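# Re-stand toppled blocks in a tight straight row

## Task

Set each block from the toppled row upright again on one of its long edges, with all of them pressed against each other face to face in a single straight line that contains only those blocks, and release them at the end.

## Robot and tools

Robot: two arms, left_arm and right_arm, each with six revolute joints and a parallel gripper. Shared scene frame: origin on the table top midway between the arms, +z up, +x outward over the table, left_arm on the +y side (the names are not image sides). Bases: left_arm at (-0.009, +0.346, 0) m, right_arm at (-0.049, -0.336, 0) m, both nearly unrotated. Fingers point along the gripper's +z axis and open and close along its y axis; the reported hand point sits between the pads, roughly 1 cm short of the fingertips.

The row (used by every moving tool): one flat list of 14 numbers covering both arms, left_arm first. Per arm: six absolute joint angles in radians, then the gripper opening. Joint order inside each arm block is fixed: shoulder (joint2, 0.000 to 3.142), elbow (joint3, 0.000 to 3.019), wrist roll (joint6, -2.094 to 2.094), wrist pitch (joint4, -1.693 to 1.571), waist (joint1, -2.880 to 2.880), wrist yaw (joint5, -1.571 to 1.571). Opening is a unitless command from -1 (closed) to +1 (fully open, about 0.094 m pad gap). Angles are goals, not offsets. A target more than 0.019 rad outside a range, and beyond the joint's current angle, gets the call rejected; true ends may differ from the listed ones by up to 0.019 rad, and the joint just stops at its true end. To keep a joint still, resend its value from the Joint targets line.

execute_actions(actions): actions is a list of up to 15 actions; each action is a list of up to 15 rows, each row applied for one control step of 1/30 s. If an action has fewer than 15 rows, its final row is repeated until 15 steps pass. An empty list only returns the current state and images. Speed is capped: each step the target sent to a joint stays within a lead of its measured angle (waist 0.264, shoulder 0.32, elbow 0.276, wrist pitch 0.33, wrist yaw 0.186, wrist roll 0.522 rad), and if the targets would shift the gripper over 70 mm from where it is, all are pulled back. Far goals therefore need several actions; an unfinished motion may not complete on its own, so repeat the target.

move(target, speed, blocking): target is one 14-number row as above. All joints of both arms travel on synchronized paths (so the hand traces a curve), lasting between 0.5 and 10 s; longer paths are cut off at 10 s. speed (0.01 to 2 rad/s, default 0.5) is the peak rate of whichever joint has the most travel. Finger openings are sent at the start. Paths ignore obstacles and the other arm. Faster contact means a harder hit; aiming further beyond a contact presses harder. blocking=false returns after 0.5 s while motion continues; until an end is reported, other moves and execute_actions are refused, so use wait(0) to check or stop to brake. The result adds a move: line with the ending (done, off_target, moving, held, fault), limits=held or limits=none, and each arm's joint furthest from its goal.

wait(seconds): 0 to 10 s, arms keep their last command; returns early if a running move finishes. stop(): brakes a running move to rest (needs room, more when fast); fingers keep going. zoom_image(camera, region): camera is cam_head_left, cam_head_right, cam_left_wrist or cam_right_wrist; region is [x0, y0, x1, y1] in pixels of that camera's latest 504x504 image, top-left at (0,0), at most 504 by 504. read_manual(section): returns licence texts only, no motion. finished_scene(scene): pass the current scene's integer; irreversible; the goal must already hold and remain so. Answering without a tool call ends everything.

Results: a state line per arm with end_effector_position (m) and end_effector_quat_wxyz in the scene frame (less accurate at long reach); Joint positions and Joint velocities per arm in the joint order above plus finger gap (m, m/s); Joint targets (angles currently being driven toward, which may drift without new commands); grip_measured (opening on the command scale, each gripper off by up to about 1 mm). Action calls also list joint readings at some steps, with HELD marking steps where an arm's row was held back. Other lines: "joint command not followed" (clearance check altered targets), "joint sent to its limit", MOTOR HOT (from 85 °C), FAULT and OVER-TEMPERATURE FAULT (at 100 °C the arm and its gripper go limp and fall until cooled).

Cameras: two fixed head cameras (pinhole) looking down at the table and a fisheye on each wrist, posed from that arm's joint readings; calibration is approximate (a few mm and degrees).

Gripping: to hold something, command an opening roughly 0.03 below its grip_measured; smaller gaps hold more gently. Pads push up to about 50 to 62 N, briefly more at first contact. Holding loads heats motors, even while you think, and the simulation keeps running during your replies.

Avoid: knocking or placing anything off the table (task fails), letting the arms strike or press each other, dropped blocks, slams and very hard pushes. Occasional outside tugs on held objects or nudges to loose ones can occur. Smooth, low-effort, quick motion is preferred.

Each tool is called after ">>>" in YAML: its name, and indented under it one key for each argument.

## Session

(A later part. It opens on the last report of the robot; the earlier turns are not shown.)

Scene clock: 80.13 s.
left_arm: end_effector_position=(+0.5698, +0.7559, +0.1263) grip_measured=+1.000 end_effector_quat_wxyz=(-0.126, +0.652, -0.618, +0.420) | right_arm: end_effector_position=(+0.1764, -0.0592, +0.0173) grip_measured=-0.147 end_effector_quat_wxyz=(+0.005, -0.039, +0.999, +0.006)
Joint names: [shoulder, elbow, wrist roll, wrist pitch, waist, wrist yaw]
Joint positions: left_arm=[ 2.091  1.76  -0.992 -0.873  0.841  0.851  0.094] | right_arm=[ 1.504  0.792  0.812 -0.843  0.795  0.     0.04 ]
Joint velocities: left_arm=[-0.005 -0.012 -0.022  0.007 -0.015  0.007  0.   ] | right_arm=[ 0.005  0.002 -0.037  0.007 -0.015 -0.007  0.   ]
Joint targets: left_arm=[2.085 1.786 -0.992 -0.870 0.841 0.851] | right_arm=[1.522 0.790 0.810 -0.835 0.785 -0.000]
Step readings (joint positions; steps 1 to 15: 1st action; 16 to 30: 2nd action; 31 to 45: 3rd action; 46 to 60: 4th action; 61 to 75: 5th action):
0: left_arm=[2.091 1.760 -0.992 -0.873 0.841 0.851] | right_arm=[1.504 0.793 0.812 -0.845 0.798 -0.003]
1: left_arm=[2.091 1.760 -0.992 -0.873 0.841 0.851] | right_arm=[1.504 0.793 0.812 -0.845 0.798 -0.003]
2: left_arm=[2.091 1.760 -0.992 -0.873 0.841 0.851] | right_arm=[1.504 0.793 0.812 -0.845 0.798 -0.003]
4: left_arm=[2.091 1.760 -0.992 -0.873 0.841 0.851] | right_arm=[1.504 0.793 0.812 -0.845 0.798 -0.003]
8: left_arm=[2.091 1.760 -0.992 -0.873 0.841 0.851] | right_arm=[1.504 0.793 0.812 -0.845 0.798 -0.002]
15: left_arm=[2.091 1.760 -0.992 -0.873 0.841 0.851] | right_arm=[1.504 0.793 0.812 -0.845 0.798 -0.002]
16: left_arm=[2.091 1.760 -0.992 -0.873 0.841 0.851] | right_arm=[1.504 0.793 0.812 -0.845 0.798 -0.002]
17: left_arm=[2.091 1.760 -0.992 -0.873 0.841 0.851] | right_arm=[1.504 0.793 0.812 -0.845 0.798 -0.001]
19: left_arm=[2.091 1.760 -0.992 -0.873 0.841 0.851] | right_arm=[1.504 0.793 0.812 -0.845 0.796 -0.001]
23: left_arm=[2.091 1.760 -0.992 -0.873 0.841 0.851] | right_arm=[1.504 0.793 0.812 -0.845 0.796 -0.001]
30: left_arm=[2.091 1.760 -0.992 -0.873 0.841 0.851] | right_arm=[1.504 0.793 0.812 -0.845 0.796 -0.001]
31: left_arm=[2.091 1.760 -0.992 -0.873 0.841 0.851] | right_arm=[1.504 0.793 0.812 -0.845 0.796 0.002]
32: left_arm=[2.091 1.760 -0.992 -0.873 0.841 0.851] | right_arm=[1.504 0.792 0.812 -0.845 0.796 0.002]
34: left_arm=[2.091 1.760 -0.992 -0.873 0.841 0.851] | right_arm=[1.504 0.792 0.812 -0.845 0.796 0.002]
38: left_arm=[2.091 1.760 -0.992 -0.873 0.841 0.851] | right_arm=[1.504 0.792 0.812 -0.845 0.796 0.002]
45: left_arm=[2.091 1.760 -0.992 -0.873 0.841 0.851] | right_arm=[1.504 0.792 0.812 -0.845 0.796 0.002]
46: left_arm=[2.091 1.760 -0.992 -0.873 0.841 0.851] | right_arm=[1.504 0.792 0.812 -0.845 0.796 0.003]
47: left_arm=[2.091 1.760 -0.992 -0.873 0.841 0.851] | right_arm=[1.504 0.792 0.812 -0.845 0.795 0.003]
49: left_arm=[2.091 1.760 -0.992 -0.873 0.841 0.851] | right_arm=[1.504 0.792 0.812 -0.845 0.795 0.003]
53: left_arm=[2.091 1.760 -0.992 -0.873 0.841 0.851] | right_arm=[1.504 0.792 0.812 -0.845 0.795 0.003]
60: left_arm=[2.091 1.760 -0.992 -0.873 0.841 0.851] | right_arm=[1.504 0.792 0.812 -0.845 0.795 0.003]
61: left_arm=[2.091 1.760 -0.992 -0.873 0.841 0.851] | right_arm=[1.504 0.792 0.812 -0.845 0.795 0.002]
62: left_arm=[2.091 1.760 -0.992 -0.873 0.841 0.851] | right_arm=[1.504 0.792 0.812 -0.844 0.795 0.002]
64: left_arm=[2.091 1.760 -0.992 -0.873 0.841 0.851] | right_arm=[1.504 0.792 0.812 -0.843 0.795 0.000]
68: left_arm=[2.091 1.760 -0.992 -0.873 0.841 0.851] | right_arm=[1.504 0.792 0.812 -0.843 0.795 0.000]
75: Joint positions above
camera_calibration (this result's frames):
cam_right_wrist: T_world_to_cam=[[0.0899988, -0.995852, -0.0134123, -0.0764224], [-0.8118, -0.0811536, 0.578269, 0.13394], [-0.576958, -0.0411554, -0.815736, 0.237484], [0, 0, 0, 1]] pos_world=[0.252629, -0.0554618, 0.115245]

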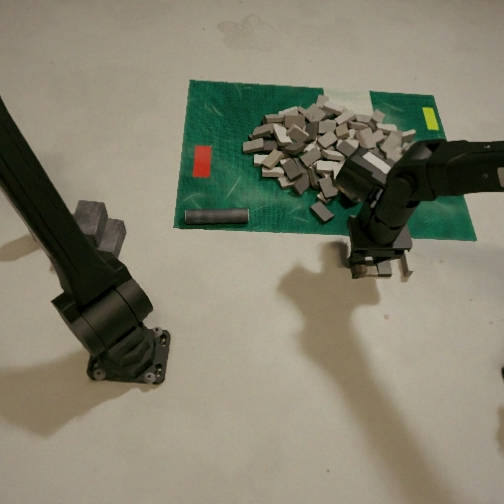

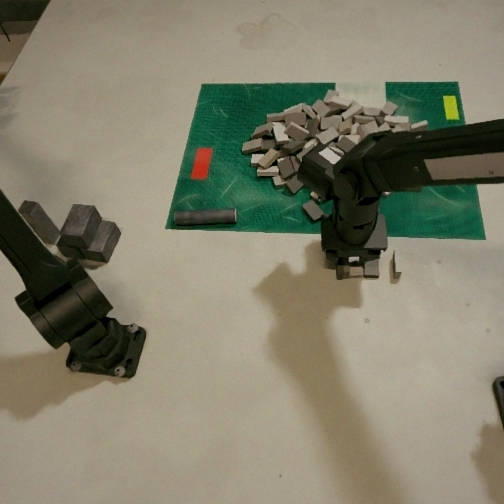

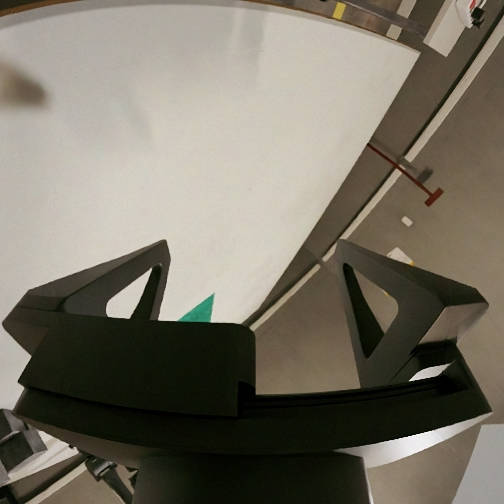

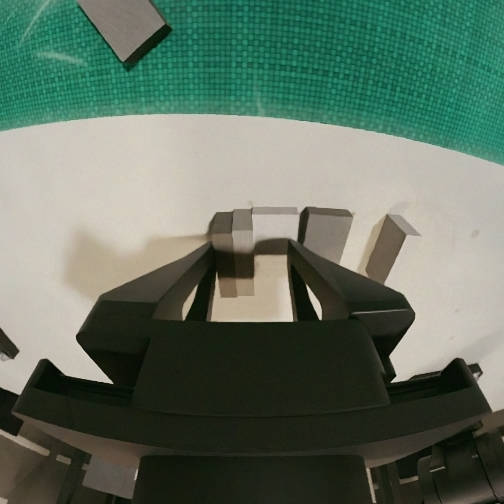

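>>> move:
  target: [2.085,1.786,-0.992,-0.87,0.841,0.851,1,1.5,0.79,0.81,-0.85,0.785,0,0.3]

>>> move:
  target: [2.085,1.786,-0.992,-0.87,0.841,0.851,1,1.41,0.92,0.81,-1.05,0.785,0,0.3]
  speed: 0.3

>>> move:
  target: [2.085,1.786,-0.992,-0.87,0.841,0.851,1,1.36,0.83,-0.855,-1.03,0.705,0,0.3]
  speed: 1.2

>>> move:
  target: [2.085,1.786,-0.992,-0.87,0.841,0.851,1,1.46,0.725,-0.855,-0.842,0.705,0,0.3]
  speed: 0.15

Scene clock: 83.00 s.
left_arm: end_effector_position=(+0.5698, +0.7559, +0.1263) grip_measured=+1.000 end_effector_quat_wxyz=(-0.126, +0.652, -0.618, +0.420) | right_arm: end_effector_position=(+0.1764, -0.0592, +0.0173) grip_measured=+0.297 end_effector_quat_wxyz=(+0.005, -0.039, +0.999, +0.006)
Joint names: [shoulder, elbow, wrist roll, wrist pitch, waist, wrist yaw]
Joint positions: left_arm=[ 2.091  1.76  -0.992 -0.873  0.841  0.851  0.094] | right_arm=[ 1.504  0.792  0.812 -0.843  0.795  0.     0.061]
Joint velocities: left_arm=[ 0.005  0.007 -0.022  0.002 -0.005 -0.022  0.   ] | right_arm=[-0.005 -0.017  0.037  0.002 -0.005 -0.007 -0.   ]
Joint targets: left_arm=[2.085 1.786 -0.992 -0.870 0.841 0.851] | right_arm=[1.500 0.790 0.810 -0.850 0.785 -0.000]
move: off_target (left_arm); limits=none; left_arm: farthest joint: the elbow, 0.026 radians from its target (0.026 radians at the start); right_arm: farthest joint: the waist, 0.010 radians from its target (0.010 radians at the start)
camera_calibration (this result's frames):
cam_right_wrist: T_world_to_cam=[[0.0899988, -0.995852, -0.0134123, -0.0764224], [-0.8118, -0.0811536, 0.578269, 0.13394], [-0.576958, -0.0411554, -0.815736, 0.237484], [0, 0, 0, 1]] pos_world=[0.252629, -0.0554618, 0.115245]

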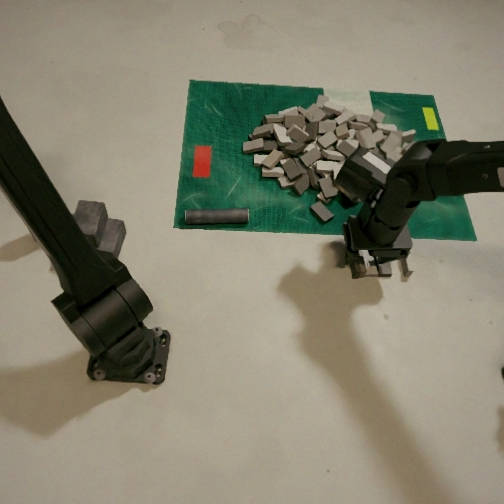

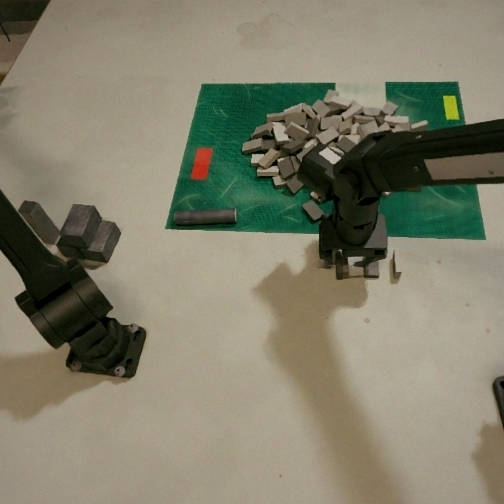

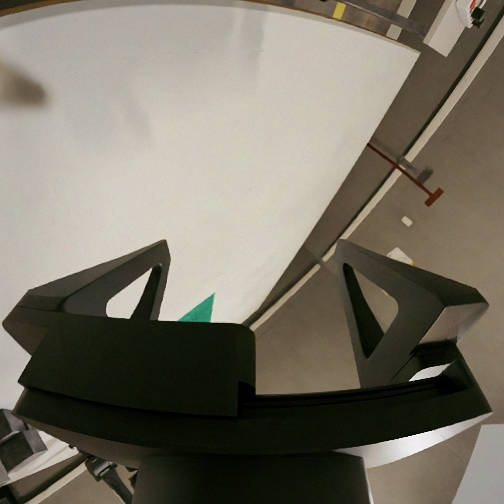

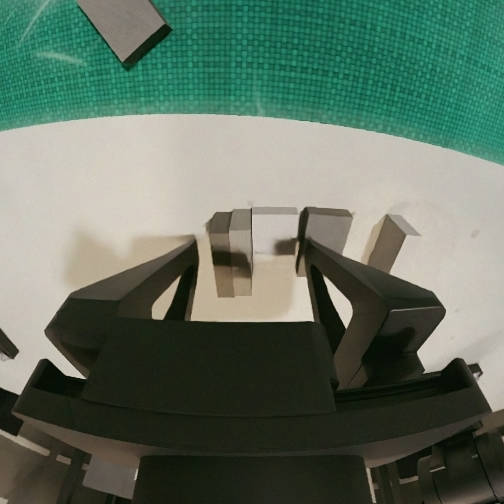

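Scene clock: 84.13 s.
left_arm: end_effector_position=(+0.5698, +0.7559, +0.1263) grip_measured=+1.000 end_effector_quat_wxyz=(-0.126, +0.652, -0.618, +0.420) | right_arm: end_effector_position=(+0.1766, -0.0590, +0.0751) grip_measured=+0.297 end_effector_quat_wxyz=(-0.001, -0.039, +0.999, -0.002)
Joint names: [shoulder, elbow, wrist roll, wrist pitch, waist, wrist yaw]
Joint positions: left_arm=[ 2.091  1.76  -0.992 -0.873  0.841  0.851  0.094] | right_arm=[ 1.414  0.88   0.812 -1.041  0.795  0.     0.061]
Joint velocities: left_arm=[-0.005 -0.017 -0.081  0.007 -0.005 -0.037  0.   ] | right_arm=[-0.024  0.002 -0.051 -0.002 -0.024 -0.022  0.   ]
Joint targets: left_arm=[2.085 1.786 -0.992 -0.870 0.841 0.851] | right_arm=[1.410 0.920 0.810 -1.050 0.785 0.000]
move: off_target (left_arm, right_arm); limits=none; left_arm: farthest joint: the elbow, 0.026 radians from its target (0.026 radians at the start); right_arm: farthest joint: the elbow, 0.040 radians from its target (0.128 radians at the start)
camera_calibration (this result's frames):
cam_right_wrist: T_world_to_cam=[[0.0899199, -0.995949, 0.000537568, -0.0764853], [-0.804648, -0.0723301, 0.589331, 0.0990935], [-0.586904, -0.0534251, -0.807892, 0.285203], [0, 0, 0, 1]] pos_world=[0.254, -0.053771, 0.172055]

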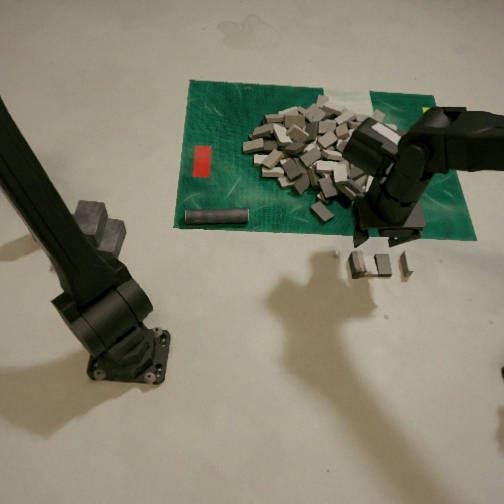

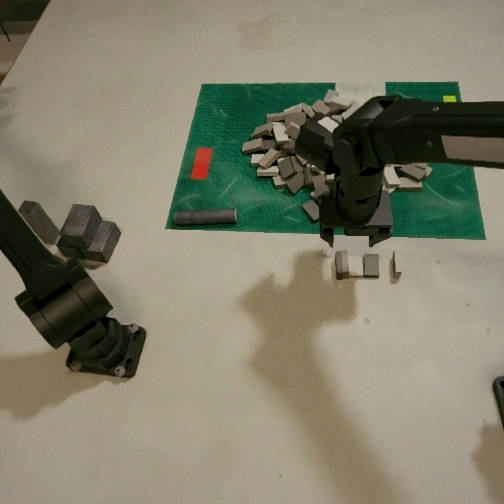

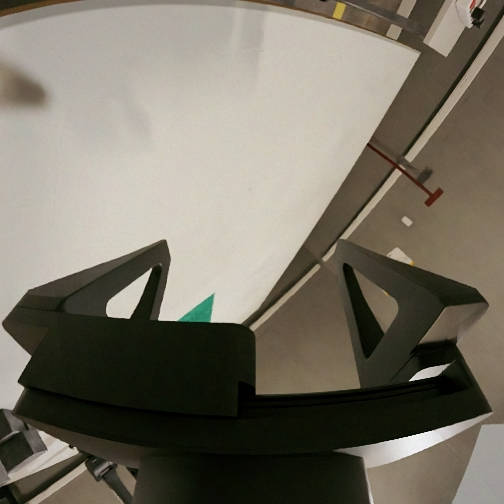

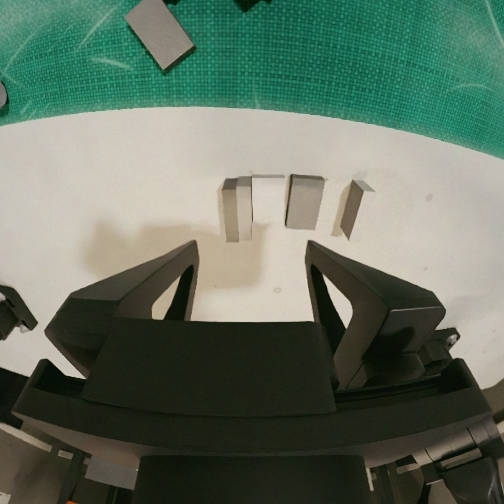

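Scene clock: 86.50 s.
left_arm: end_effector_position=(+0.5698, +0.7559, +0.1263) grip_measured=+1.000 end_effector_quat_wxyz=(-0.126, +0.652, -0.618, +0.420) | right_arm: end_effector_position=(+0.1855, -0.0900, +0.0740) grip_measured=+0.297 end_effector_quat_wxyz=(+0.003, +0.737, -0.676, -0.000)
Joint names: [shoulder, elbow, wrist roll, wrist pitch, waist, wrist yaw]
Joint positions: left_arm=[ 2.091  1.76  -0.992 -0.873  0.841  0.851  0.094] | right_arm=[ 1.371  0.834 -0.846 -1.04   0.717  0.     0.061]
Joint velocities: left_arm=[-0.005 -0.022  0.037  0.002 -0.005  0.022  0.   ] | right_arm=[-0.005 -0.002  0.051 -0.017  0.015  0.007 -0.   ]
Joint targets: left_arm=[2.085 1.786 -0.992 -0.870 0.841 0.851] | right_arm=[1.360 0.830 -0.855 -1.030 0.705 -0.000]
move: off_target (left_arm); limits=none; left_arm: farthest joint: the elbow, 0.026 radians from its target (0.026 radians at the start); right_arm: farthest joint: the waist, 0.012 radians from its target (0.090 radians at the start)
camera_calibration (this result's frames):
cam_right_wrist: T_world_to_cam=[[0.995088, 0.0987567, -0.00681017, -0.177023], [0.0837229, -0.802906, 0.590197, -0.125912], [0.052818, -0.587868, -0.80723, 0.121044], [0, 0, 0, 1]] pos_world=[0.180302, -0.0124552, 0.170818]

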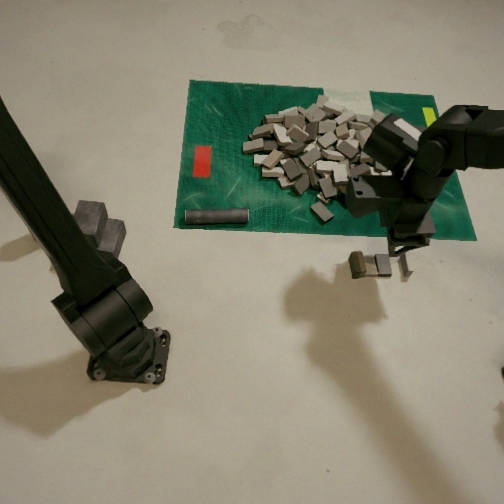

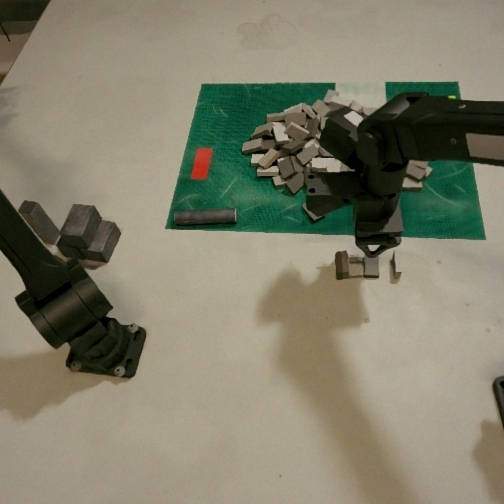

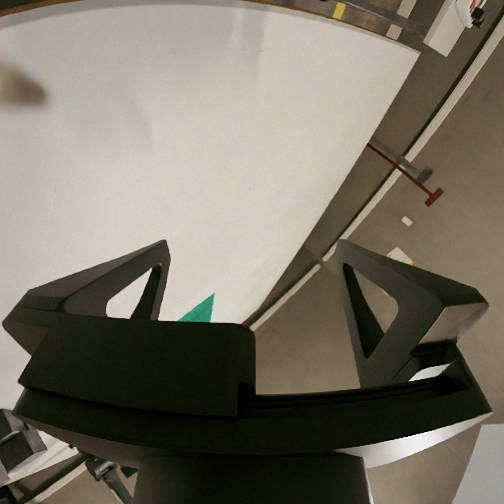

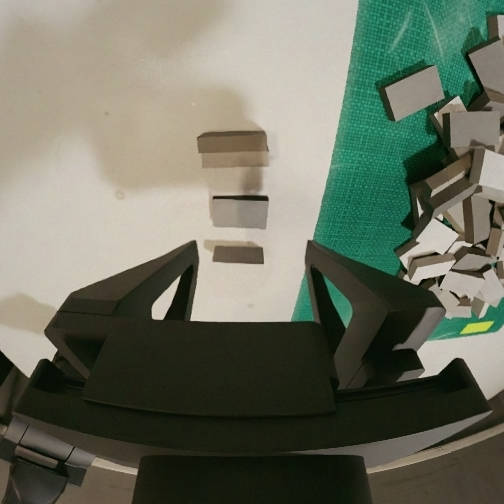

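Scene clock: 88.20 s.
left_arm: end_effector_position=(+0.5698, +0.7559, +0.1263) grip_measured=+1.000 end_effector_quat_wxyz=(-0.126, +0.652, -0.618, +0.420) | right_arm: end_effector_position=(+0.1783, -0.0976, +0.0177) grip_measured=+0.297 end_effector_quat_wxyz=(-0.000, +0.737, -0.675, +0.000)
Joint names: [shoulder, elbow, wrist roll, wrist pitch, waist, wrist yaw]
Joint positions: left_arm=[ 2.091  1.76  -0.992 -0.873  0.841  0.851  0.094] | right_arm=[ 1.445  0.727 -0.847 -0.852  0.717  0.     0.061]
Joint velocities: left_arm=[-0.005 -0.012 -0.007 -0.002 -0.005 -0.007  0.   ] | right_arm=[-0.005 -0.007  0.007 -0.012 -0.005 -0.007 -0.   ]
Joint targets: left_arm=[2.085 1.786 -0.992 -0.870 0.841 0.851] | right_arm=[1.460 0.725 -0.855 -0.842 0.705 -0.000]
move: off_target (left_arm); limits=none; left_arm: farthest joint: the elbow, 0.026 radians from its target (0.026 radians at the start); right_arm: farthest joint: the shoulder, 0.015 radians from its target (0.089 radians at the start)
camera_calibration (this result's frames):
cam_right_wrist: T_world_to_cam=[[0.995033, 0.0995369, -0.00161528, -0.169487], [0.081557, -0.805775, 0.586579, -0.0980279], [0.0570847, -0.583797, -0.80989, 0.0712141], [0, 0, 0, 1]] pos_world=[0.172575, -0.0205436, 0.114903]

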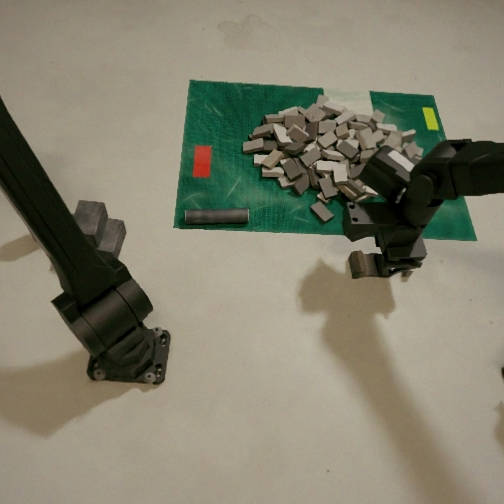

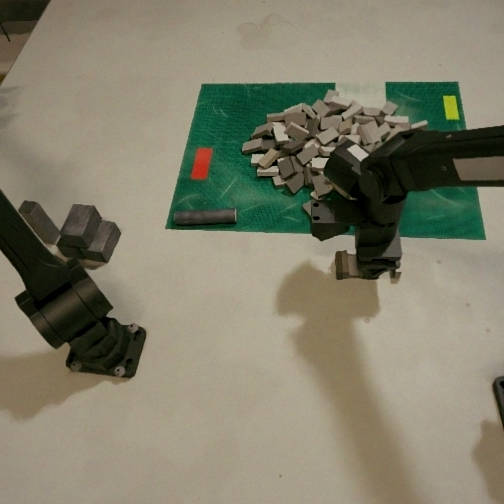

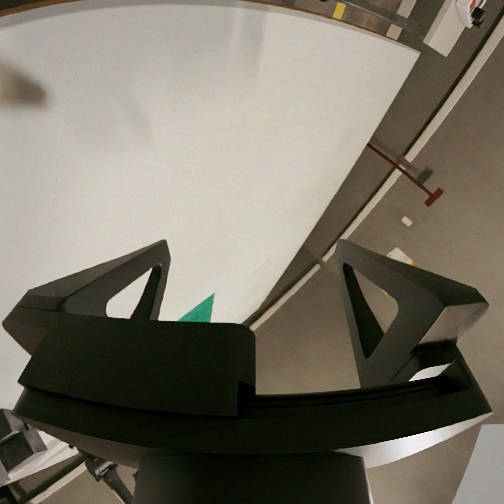

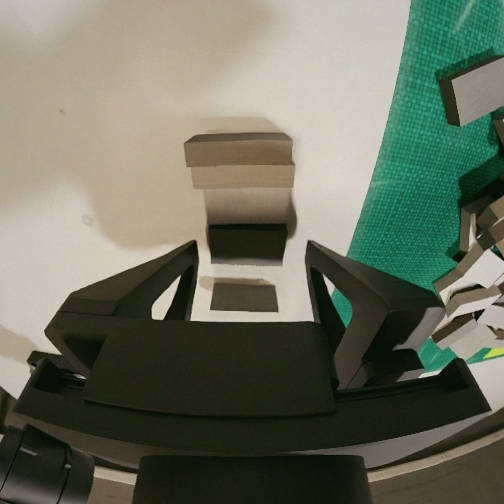

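>>> move:
  target: [2.085,1.786,-0.992,-0.87,0.841,0.851,1,1.49,0.725,-0.83,-0.812,0.747,0,0.3]
  speed: 0.06

>>> move:
  target: [2.085,1.786,-0.992,-0.87,0.841,0.851,1,1.49,0.725,-0.83,-0.812,0.747,0,-0.11]

>>> move:
  target: [2.085,1.786,-0.992,-0.87,0.841,0.851,1,1.2,0.9,-0.83,-1.2,0.747,0,-0.11]
  speed: 0.4

>>> move:
  target: [2.085,1.786,-0.992,-0.87,0.841,0.851,1,1.32,0.31,-1.185,-0.17,-0.055,-1.253,-0.11]
  speed: 0.7

Scene clock: 91.77 s.
left_arm: end_effector_position=(+0.5698, +0.7559, +0.1263) grip_measured=+1.000 end_effector_quat_wxyz=(-0.126, +0.652, -0.618, +0.420) | right_arm: end_effector_position=(+0.1769, -0.0907, +0.0089) grip_measured=+0.297 end_effector_quat_wxyz=(-0.001, +0.741, -0.672, +0.000)
Joint names: [shoulder, elbow, wrist roll, wrist pitch, waist, wrist yaw]
Joint positions: left_arm=[ 2.091  1.76  -0.992 -0.873  0.841  0.851  0.094] | right_arm=[ 1.473  0.727 -0.839 -0.822  0.735  0.     0.061]
Joint velocities: left_arm=[-0.015  0.002  0.022  0.002 -0.005 -0.037  0.   ] | right_arm=[ 0.015 -0.002  0.007 -0.002 -0.005 -0.037 -0.   ]
Joint targets: left_arm=[2.085 1.786 -0.992 -0.870 0.841 0.851] | right_arm=[1.490 0.725 -0.830 -0.812 0.747 -0.000]
move: off_target (left_arm); limits=none; left_arm: farthest joint: the elbow, 0.026 radians from its target (0.026 radians at the start); right_arm: farthest joint: the shoulder, 0.017 radians from its target (0.045 radians at the start)
camera_calibration (this result's frames):
cam_right_wrist: T_world_to_cam=[[0.994039, 0.109023, -0.000472541, -0.167771], [0.0886365, -0.805623, 0.585761, -0.0884285], [0.0634806, -0.582311, -0.810484, 0.0671319], [0, 0, 0, 1]] pos_world=[0.170347, -0.0138575, 0.106128]

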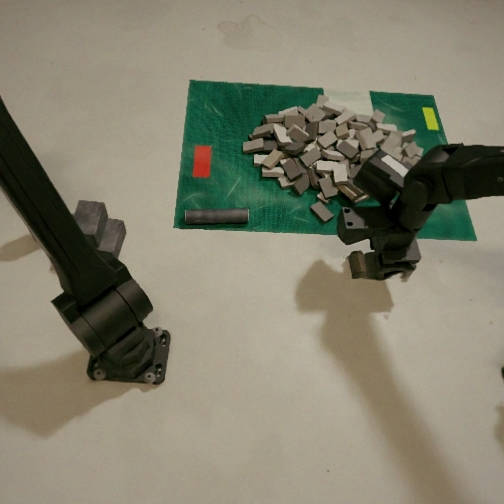

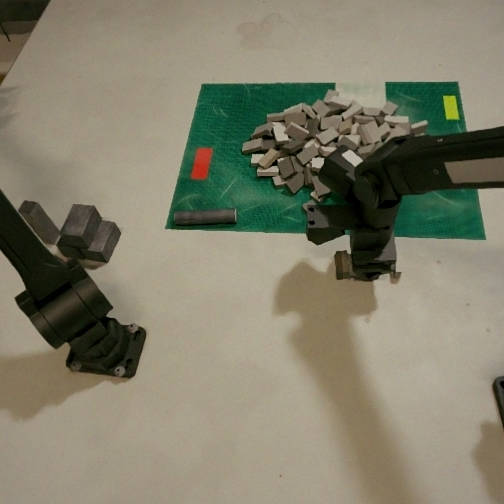

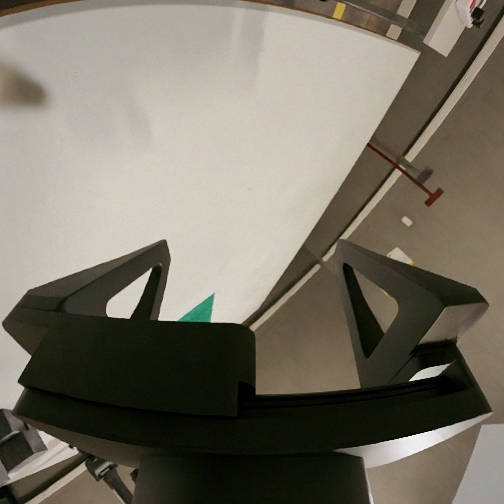

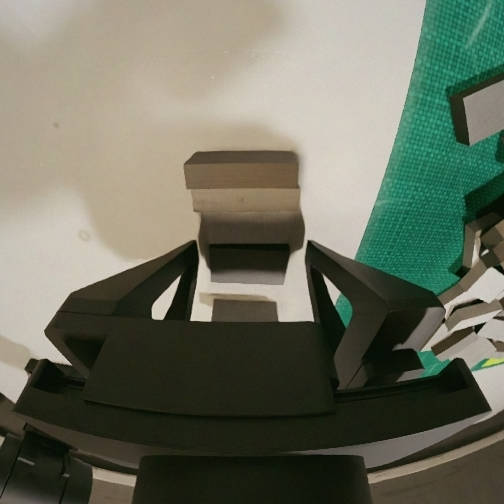

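Scene clock: 92.47 s.
left_arm: end_effector_position=(+0.5698, +0.7559, +0.1263) grip_measured=+1.000 end_effector_quat_wxyz=(-0.126, +0.652, -0.618, +0.420) | right_arm: end_effector_position=(+0.1769, -0.0907, +0.0089) grip_measured=-0.092 end_effector_quat_wxyz=(-0.001, +0.740, -0.672, +0.000)
Joint names: [shoulder, elbow, wrist roll, wrist pitch, waist, wrist yaw]
Joint positions: left_arm=[ 2.091  1.76  -0.992 -0.873  0.841  0.851  0.094] | right_arm=[ 1.473  0.727 -0.839 -0.822  0.735  0.     0.043]
Joint velocities: left_arm=[ 0.005  0.002  0.081  0.012 -0.005 -0.037  0.   ] | right_arm=[-0.005 -0.002 -0.037 -0.007  0.005 -0.037  0.   ]
Joint targets: left_arm=[2.085 1.786 -0.992 -0.870 0.841 0.851] | right_arm=[1.490 0.725 -0.830 -0.812 0.747 0.000]
move: off_target (left_arm); limits=none; left_arm: farthest joint: the elbow, 0.026 radians from its target (0.026 radians at the start); right_arm: farthest joint: the shoulder, 0.017 radians from its target (0.017 radians at the start)
camera_calibration (this result's frames):
cam_right_wrist: T_world_to_cam=[[0.994081, 0.108644, -0.000473162, -0.167813], [0.0883296, -0.805657, 0.58576, -0.0883773], [0.0632579, -0.582334, -0.810484, 0.0671691], [0, 0, 0, 1]] pos_world=[0.170377, -0.0138551, 0.106128]

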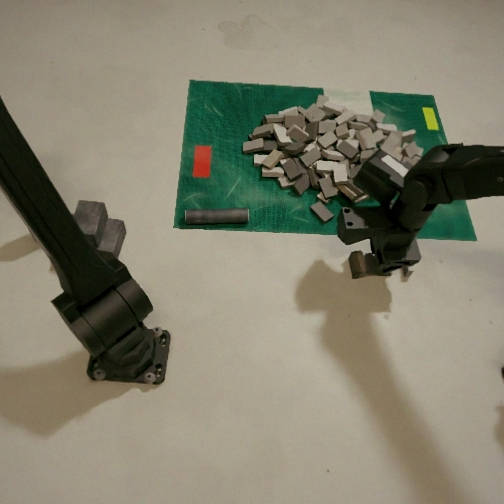

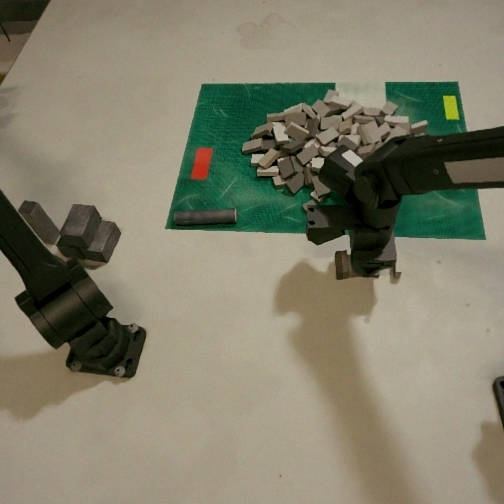

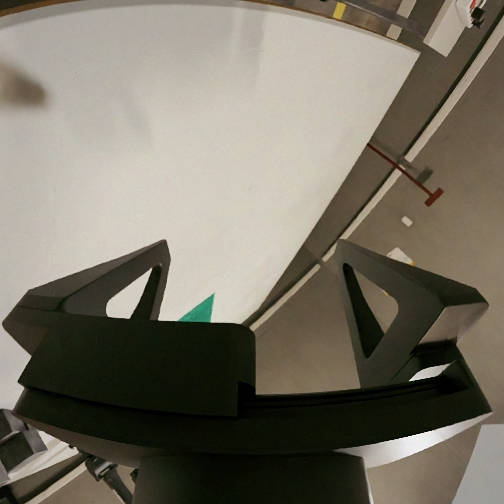

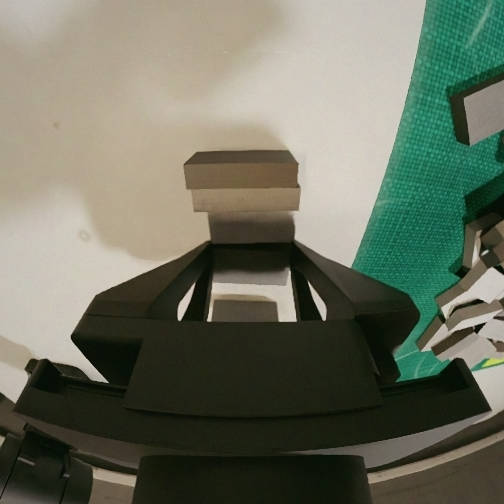

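Scene clock: 93.83 s.
left_arm: end_effector_position=(+0.5698, +0.7559, +0.1263) grip_measured=+1.000 end_effector_quat_wxyz=(-0.126, +0.652, -0.618, +0.420) | right_arm: end_effector_position=(+0.1643, -0.1044, +0.1322) grip_measured=-0.092 end_effector_quat_wxyz=(-0.016, +0.740, -0.672, +0.000)
Joint names: [shoulder, elbow, wrist roll, wrist pitch, waist, wrist yaw]
Joint positions: left_arm=[ 2.091  1.76  -0.992 -0.873  0.841  0.851  0.094] | right_arm=[ 1.201  0.853 -0.838 -1.191  0.735  0.     0.043]
Joint velocities: left_arm=[ 0.015  0.017  0.051 -0.007  0.005  0.022  0.   ] | right_arm=[-0.024 -0.007  0.022 -0.002 -0.005  0.037  0.   ]
Joint targets: left_arm=[2.085 1.786 -0.992 -0.870 0.841 0.851] | right_arm=[1.200 0.900 -0.830 -1.200 0.747 0.000]
move: off_target (left_arm, right_arm); limits=none; left_arm: farthest joint: the elbow, 0.026 radians from its target (0.026 radians at the start); right_arm: farthest joint: the elbow, 0.047 radians from its target (0.173 radians at the start)
camera_calibration (this result's frames):
cam_right_wrist: T_world_to_cam=[[0.993918, 0.108042, 0.0213104, -0.156717], [0.0767021, -0.818044, 0.570019, -0.167848], [0.0790187, -0.564917, -0.821355, 0.16063], [0, 0, 0, 1]] pos_world=[0.155945, -0.0296324, 0.23095]

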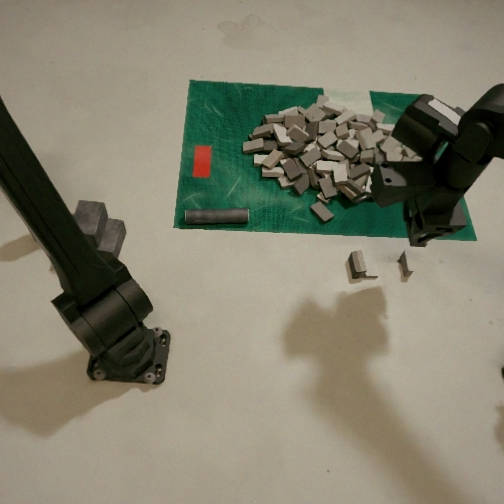

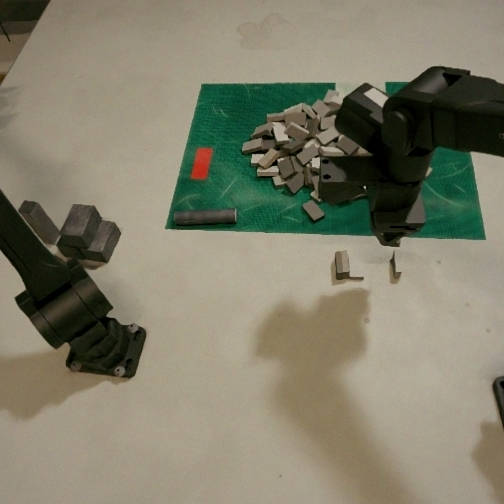

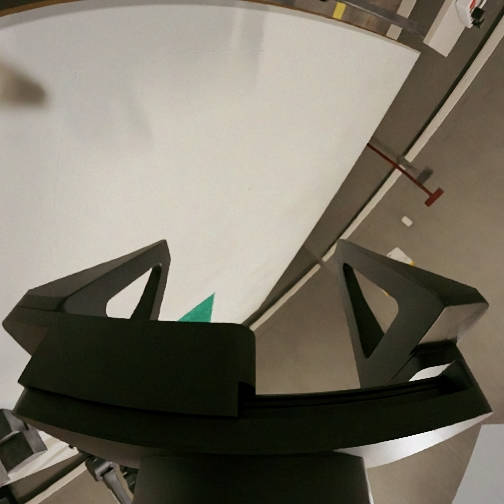

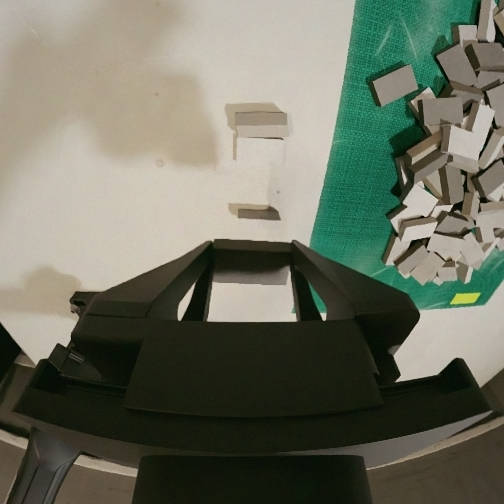

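Scene clock: 96.27 s.
left_arm: end_effector_position=(+0.5698, +0.7559, +0.1263) grip_measured=+1.000 end_effector_quat_wxyz=(-0.126, +0.652, -0.618, +0.420) | right_arm: end_effector_position=(+0.1871, -0.1623, +0.0730) grip_measured=-0.092 end_effector_quat_wxyz=(+0.438, -0.549, +0.588, +0.401)
Joint names: [shoulder, elbow, wrist roll, wrist pitch, waist, wrist yaw]
Joint positions: left_arm=[ 2.091  1.76  -0.992 -0.873  0.841  0.851  0.094] | right_arm=[ 1.31   0.308 -1.176 -0.183 -0.046 -1.247  0.043]
Joint velocities: left_arm=[-0.015 -0.012 -0.037 -0.002  0.005 -0.037  0.   ] | right_arm=[-0.005  0.002 -0.095  0.002 -0.015 -0.037  0.001]
Joint targets: left_arm=[2.085 1.786 -0.992 -0.870 0.841 0.851] | right_arm=[1.320 0.310 -1.185 -0.170 -0.055 -1.253]
move: off_target (left_arm); limits=none; left_arm: farthest joint: the elbow, 0.026 radians from its target (0.026 radians at the start); right_arm: farthest joint: the wrist pitch, 0.013 radians from its target (1.021 radians at the start)
camera_calibration (this result's frames):
cam_right_wrist: T_world_to_cam=[[0.997429, -0.0686332, 0.0206044, -0.201095], [-0.0425304, -0.798397, -0.600627, -0.0722663], [0.0576734, 0.598207, -0.799264, 0.268707], [0, 0, 0, 1]] pos_world=[0.182007, -0.232241, 0.175506]

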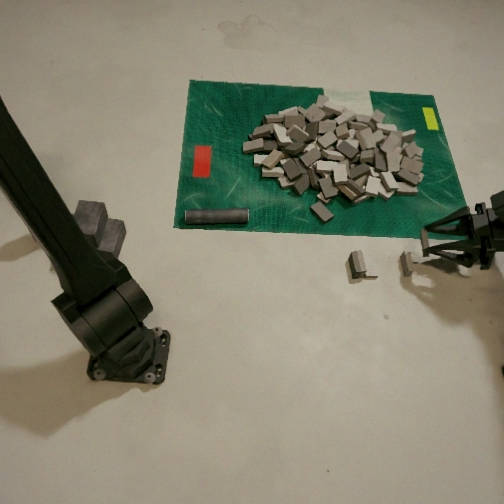

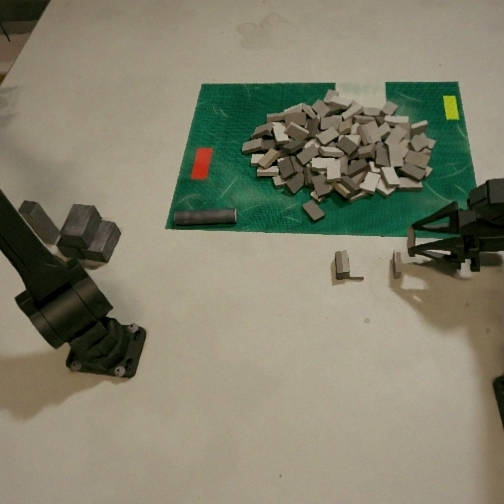

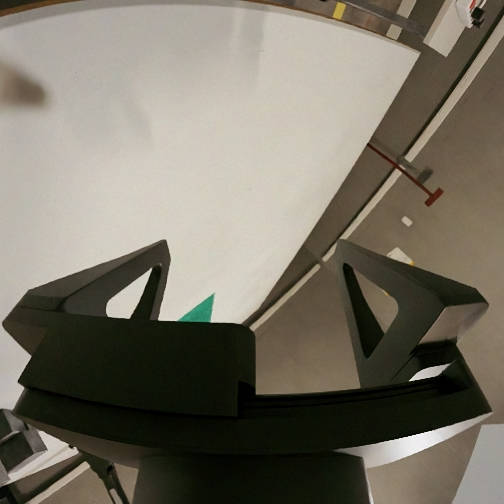

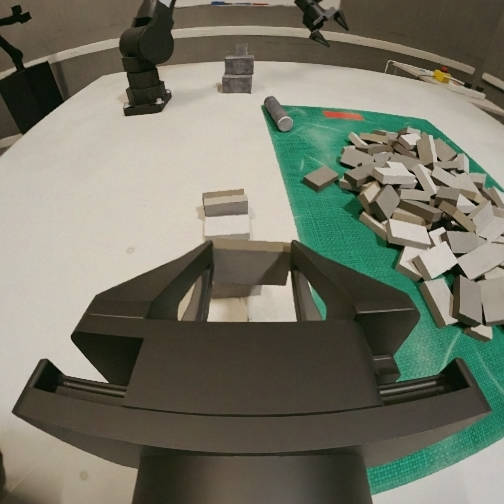

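>>> move:
  target: [2.085,1.786,-0.992,-0.87,0.841,0.851,1,1.4,0.245,-1.185,-0.04,-0.065,-1.253,-0.11]
  speed: 0.2

>>> move:
  target: [2.085,1.786,-0.992,-0.87,0.841,0.851,1,1.575,0.24,-1.185,0.13,-0.065,-1.253,-0.11]
  speed: 0.1

>>> zoom_image:
  camera: "cam_head_right"
  region: [320, 220, 440, 310]

Scene clock: 98.83 s.
left_arm: end_effector_position=(+0.5698, +0.7559, +0.1263) grip_measured=+1.000 end_effector_quat_wxyz=(-0.126, +0.652, -0.618, +0.420) | right_arm: end_effector_position=(+0.1694, -0.1644, +0.0475) grip_measured=-0.092 end_effector_quat_wxyz=(+0.435, -0.546, +0.592, +0.403)
Joint names: [shoulder, elbow, wrist roll, wrist pitch, waist, wrist yaw]
Joint positions: left_arm=[ 2.091  1.76  -0.992 -0.873  0.841  0.851  0.094] | right_arm=[ 1.391  0.246 -1.177 -0.053 -0.052 -1.247  0.043]
Joint velocities: left_arm=[-0.005 -0.002 -0.066 -0.002  0.005 -0.037  0.   ] | right_arm=[-0.005 -0.002  0.051  0.007 -0.024  0.007 -0.001]
Joint targets: left_arm=[2.085 1.786 -0.992 -0.870 0.841 0.851] | right_arm=[1.400 0.245 -1.185 -0.040 -0.065 -1.253]
move: off_target (left_arm); limits=none; left_arm: farthest joint: the elbow, 0.026 radians from its target (0.026 radians at the start); right_arm: farthest joint: the waist, 0.013 radians from its target (0.019 radians at the start)
camera_calibration (this result's frames):
cam_right_wrist: T_world_to_cam=[[0.997254, -0.0736126, 0.00805927, -0.18324], [-0.054103, -0.798581, -0.599451, -0.0881108], [0.0505631, 0.597369, -0.800371, 0.251692], [0, 0, 0, 1]] pos_world=[0.165244, -0.234205, 0.150106]

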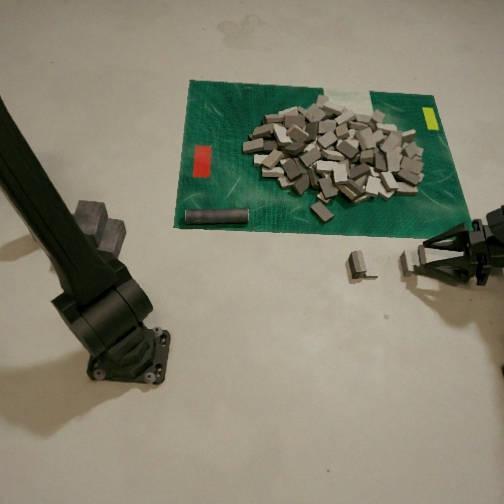

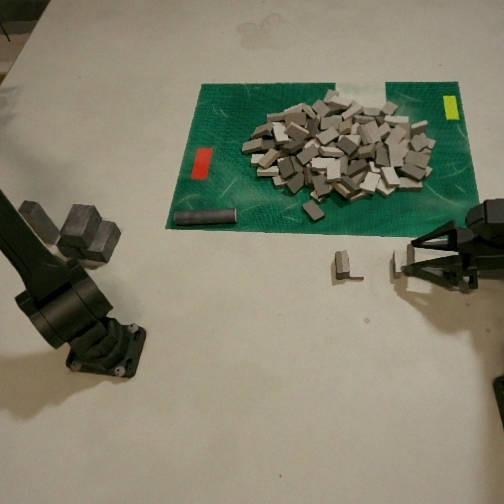

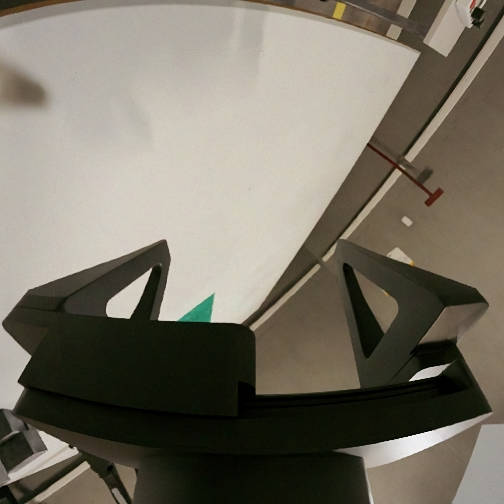

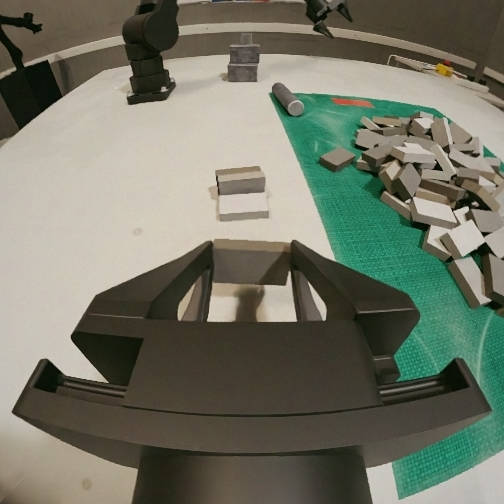

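Scene clock: 101.00 s.
left_arm: end_effector_position=(+0.5698, +0.7559, +0.1263) grip_measured=+1.000 end_effector_quat_wxyz=(-0.126, +0.652, -0.618, +0.420) | right_arm: end_effector_position=(+0.1732, -0.1638, +0.0223) grip_measured=-0.092 end_effector_quat_wxyz=(+0.438, -0.546, +0.589, +0.405)
Joint names: [shoulder, elbow, wrist roll, wrist pitch, waist, wrist yaw]
Joint positions: left_arm=[ 2.091  1.76  -0.992 -0.873  0.841  0.851  0.094] | right_arm=[ 1.558  0.246 -1.178  0.118 -0.052 -1.255  0.043]
Joint velocities: left_arm=[-0.015 -0.022  0.051 -0.002 -0.005 -0.022  0.   ] | right_arm=[-0.005  0.007  0.022 -0.002 -0.015 -0.066 -0.001]
Joint targets: left_arm=[2.085 1.786 -0.992 -0.870 0.841 0.851] | right_arm=[1.575 0.240 -1.185 0.130 -0.065 -1.253]
move: off_target (left_arm); limits=none; left_arm: farthest joint: the elbow, 0.026 radians from its target (0.026 radians at the start); right_arm: farthest joint: the shoulder, 0.017 radians from its target (0.184 radians at the start)
camera_calibration (this result's frames):
cam_right_wrist: T_world_to_cam=[[0.997448, -0.0704326, 0.0117098, -0.186427], [-0.0489721, -0.794223, -0.60565, -0.102585], [0.0519577, 0.603531, -0.795645, 0.231612], [0, 0, 0, 1]] pos_world=[0.168893, -0.23439, 0.124333]

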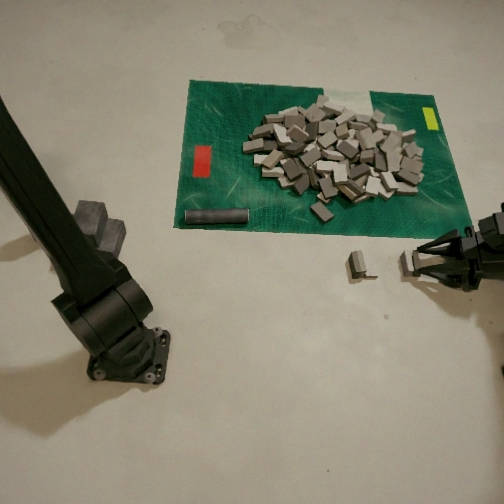

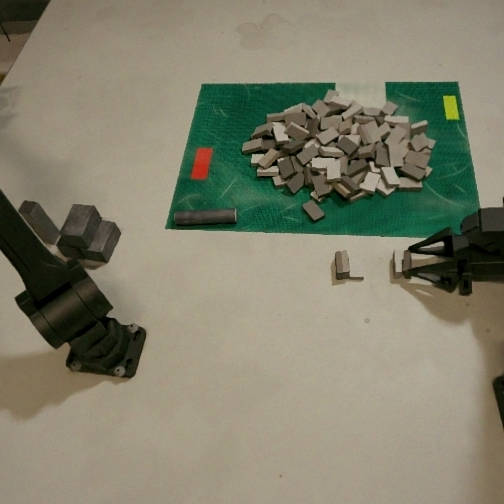

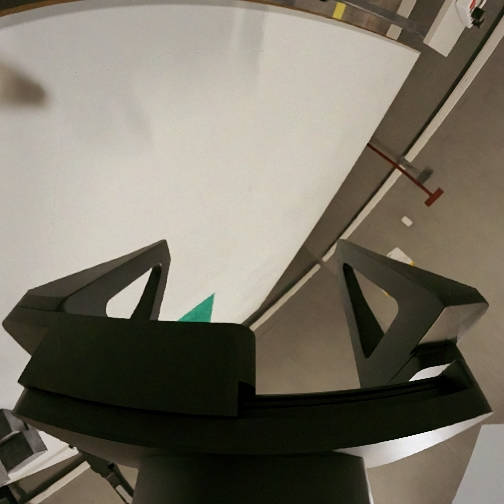

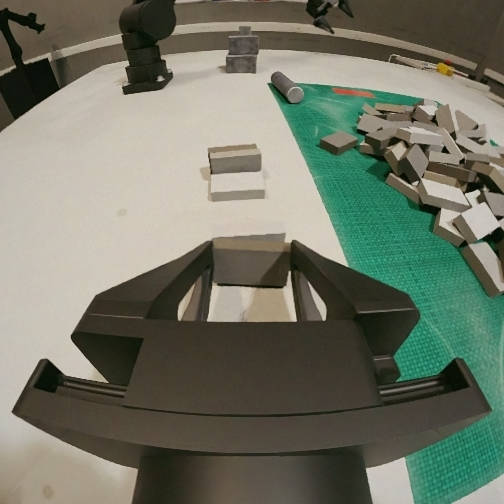

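Region (320, 220, 440, 310) of cam_head_right's 504x504 image, scaled by 4.200, with more detail than that image has; it fills the top 378 rows of this view, and the rest is white.

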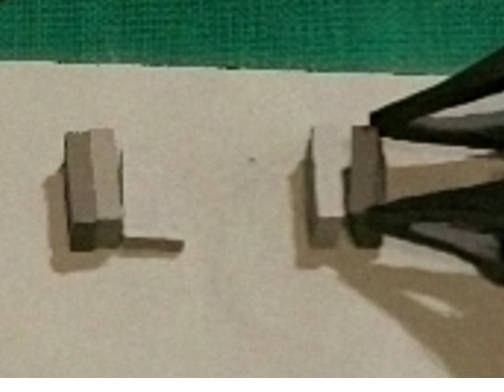

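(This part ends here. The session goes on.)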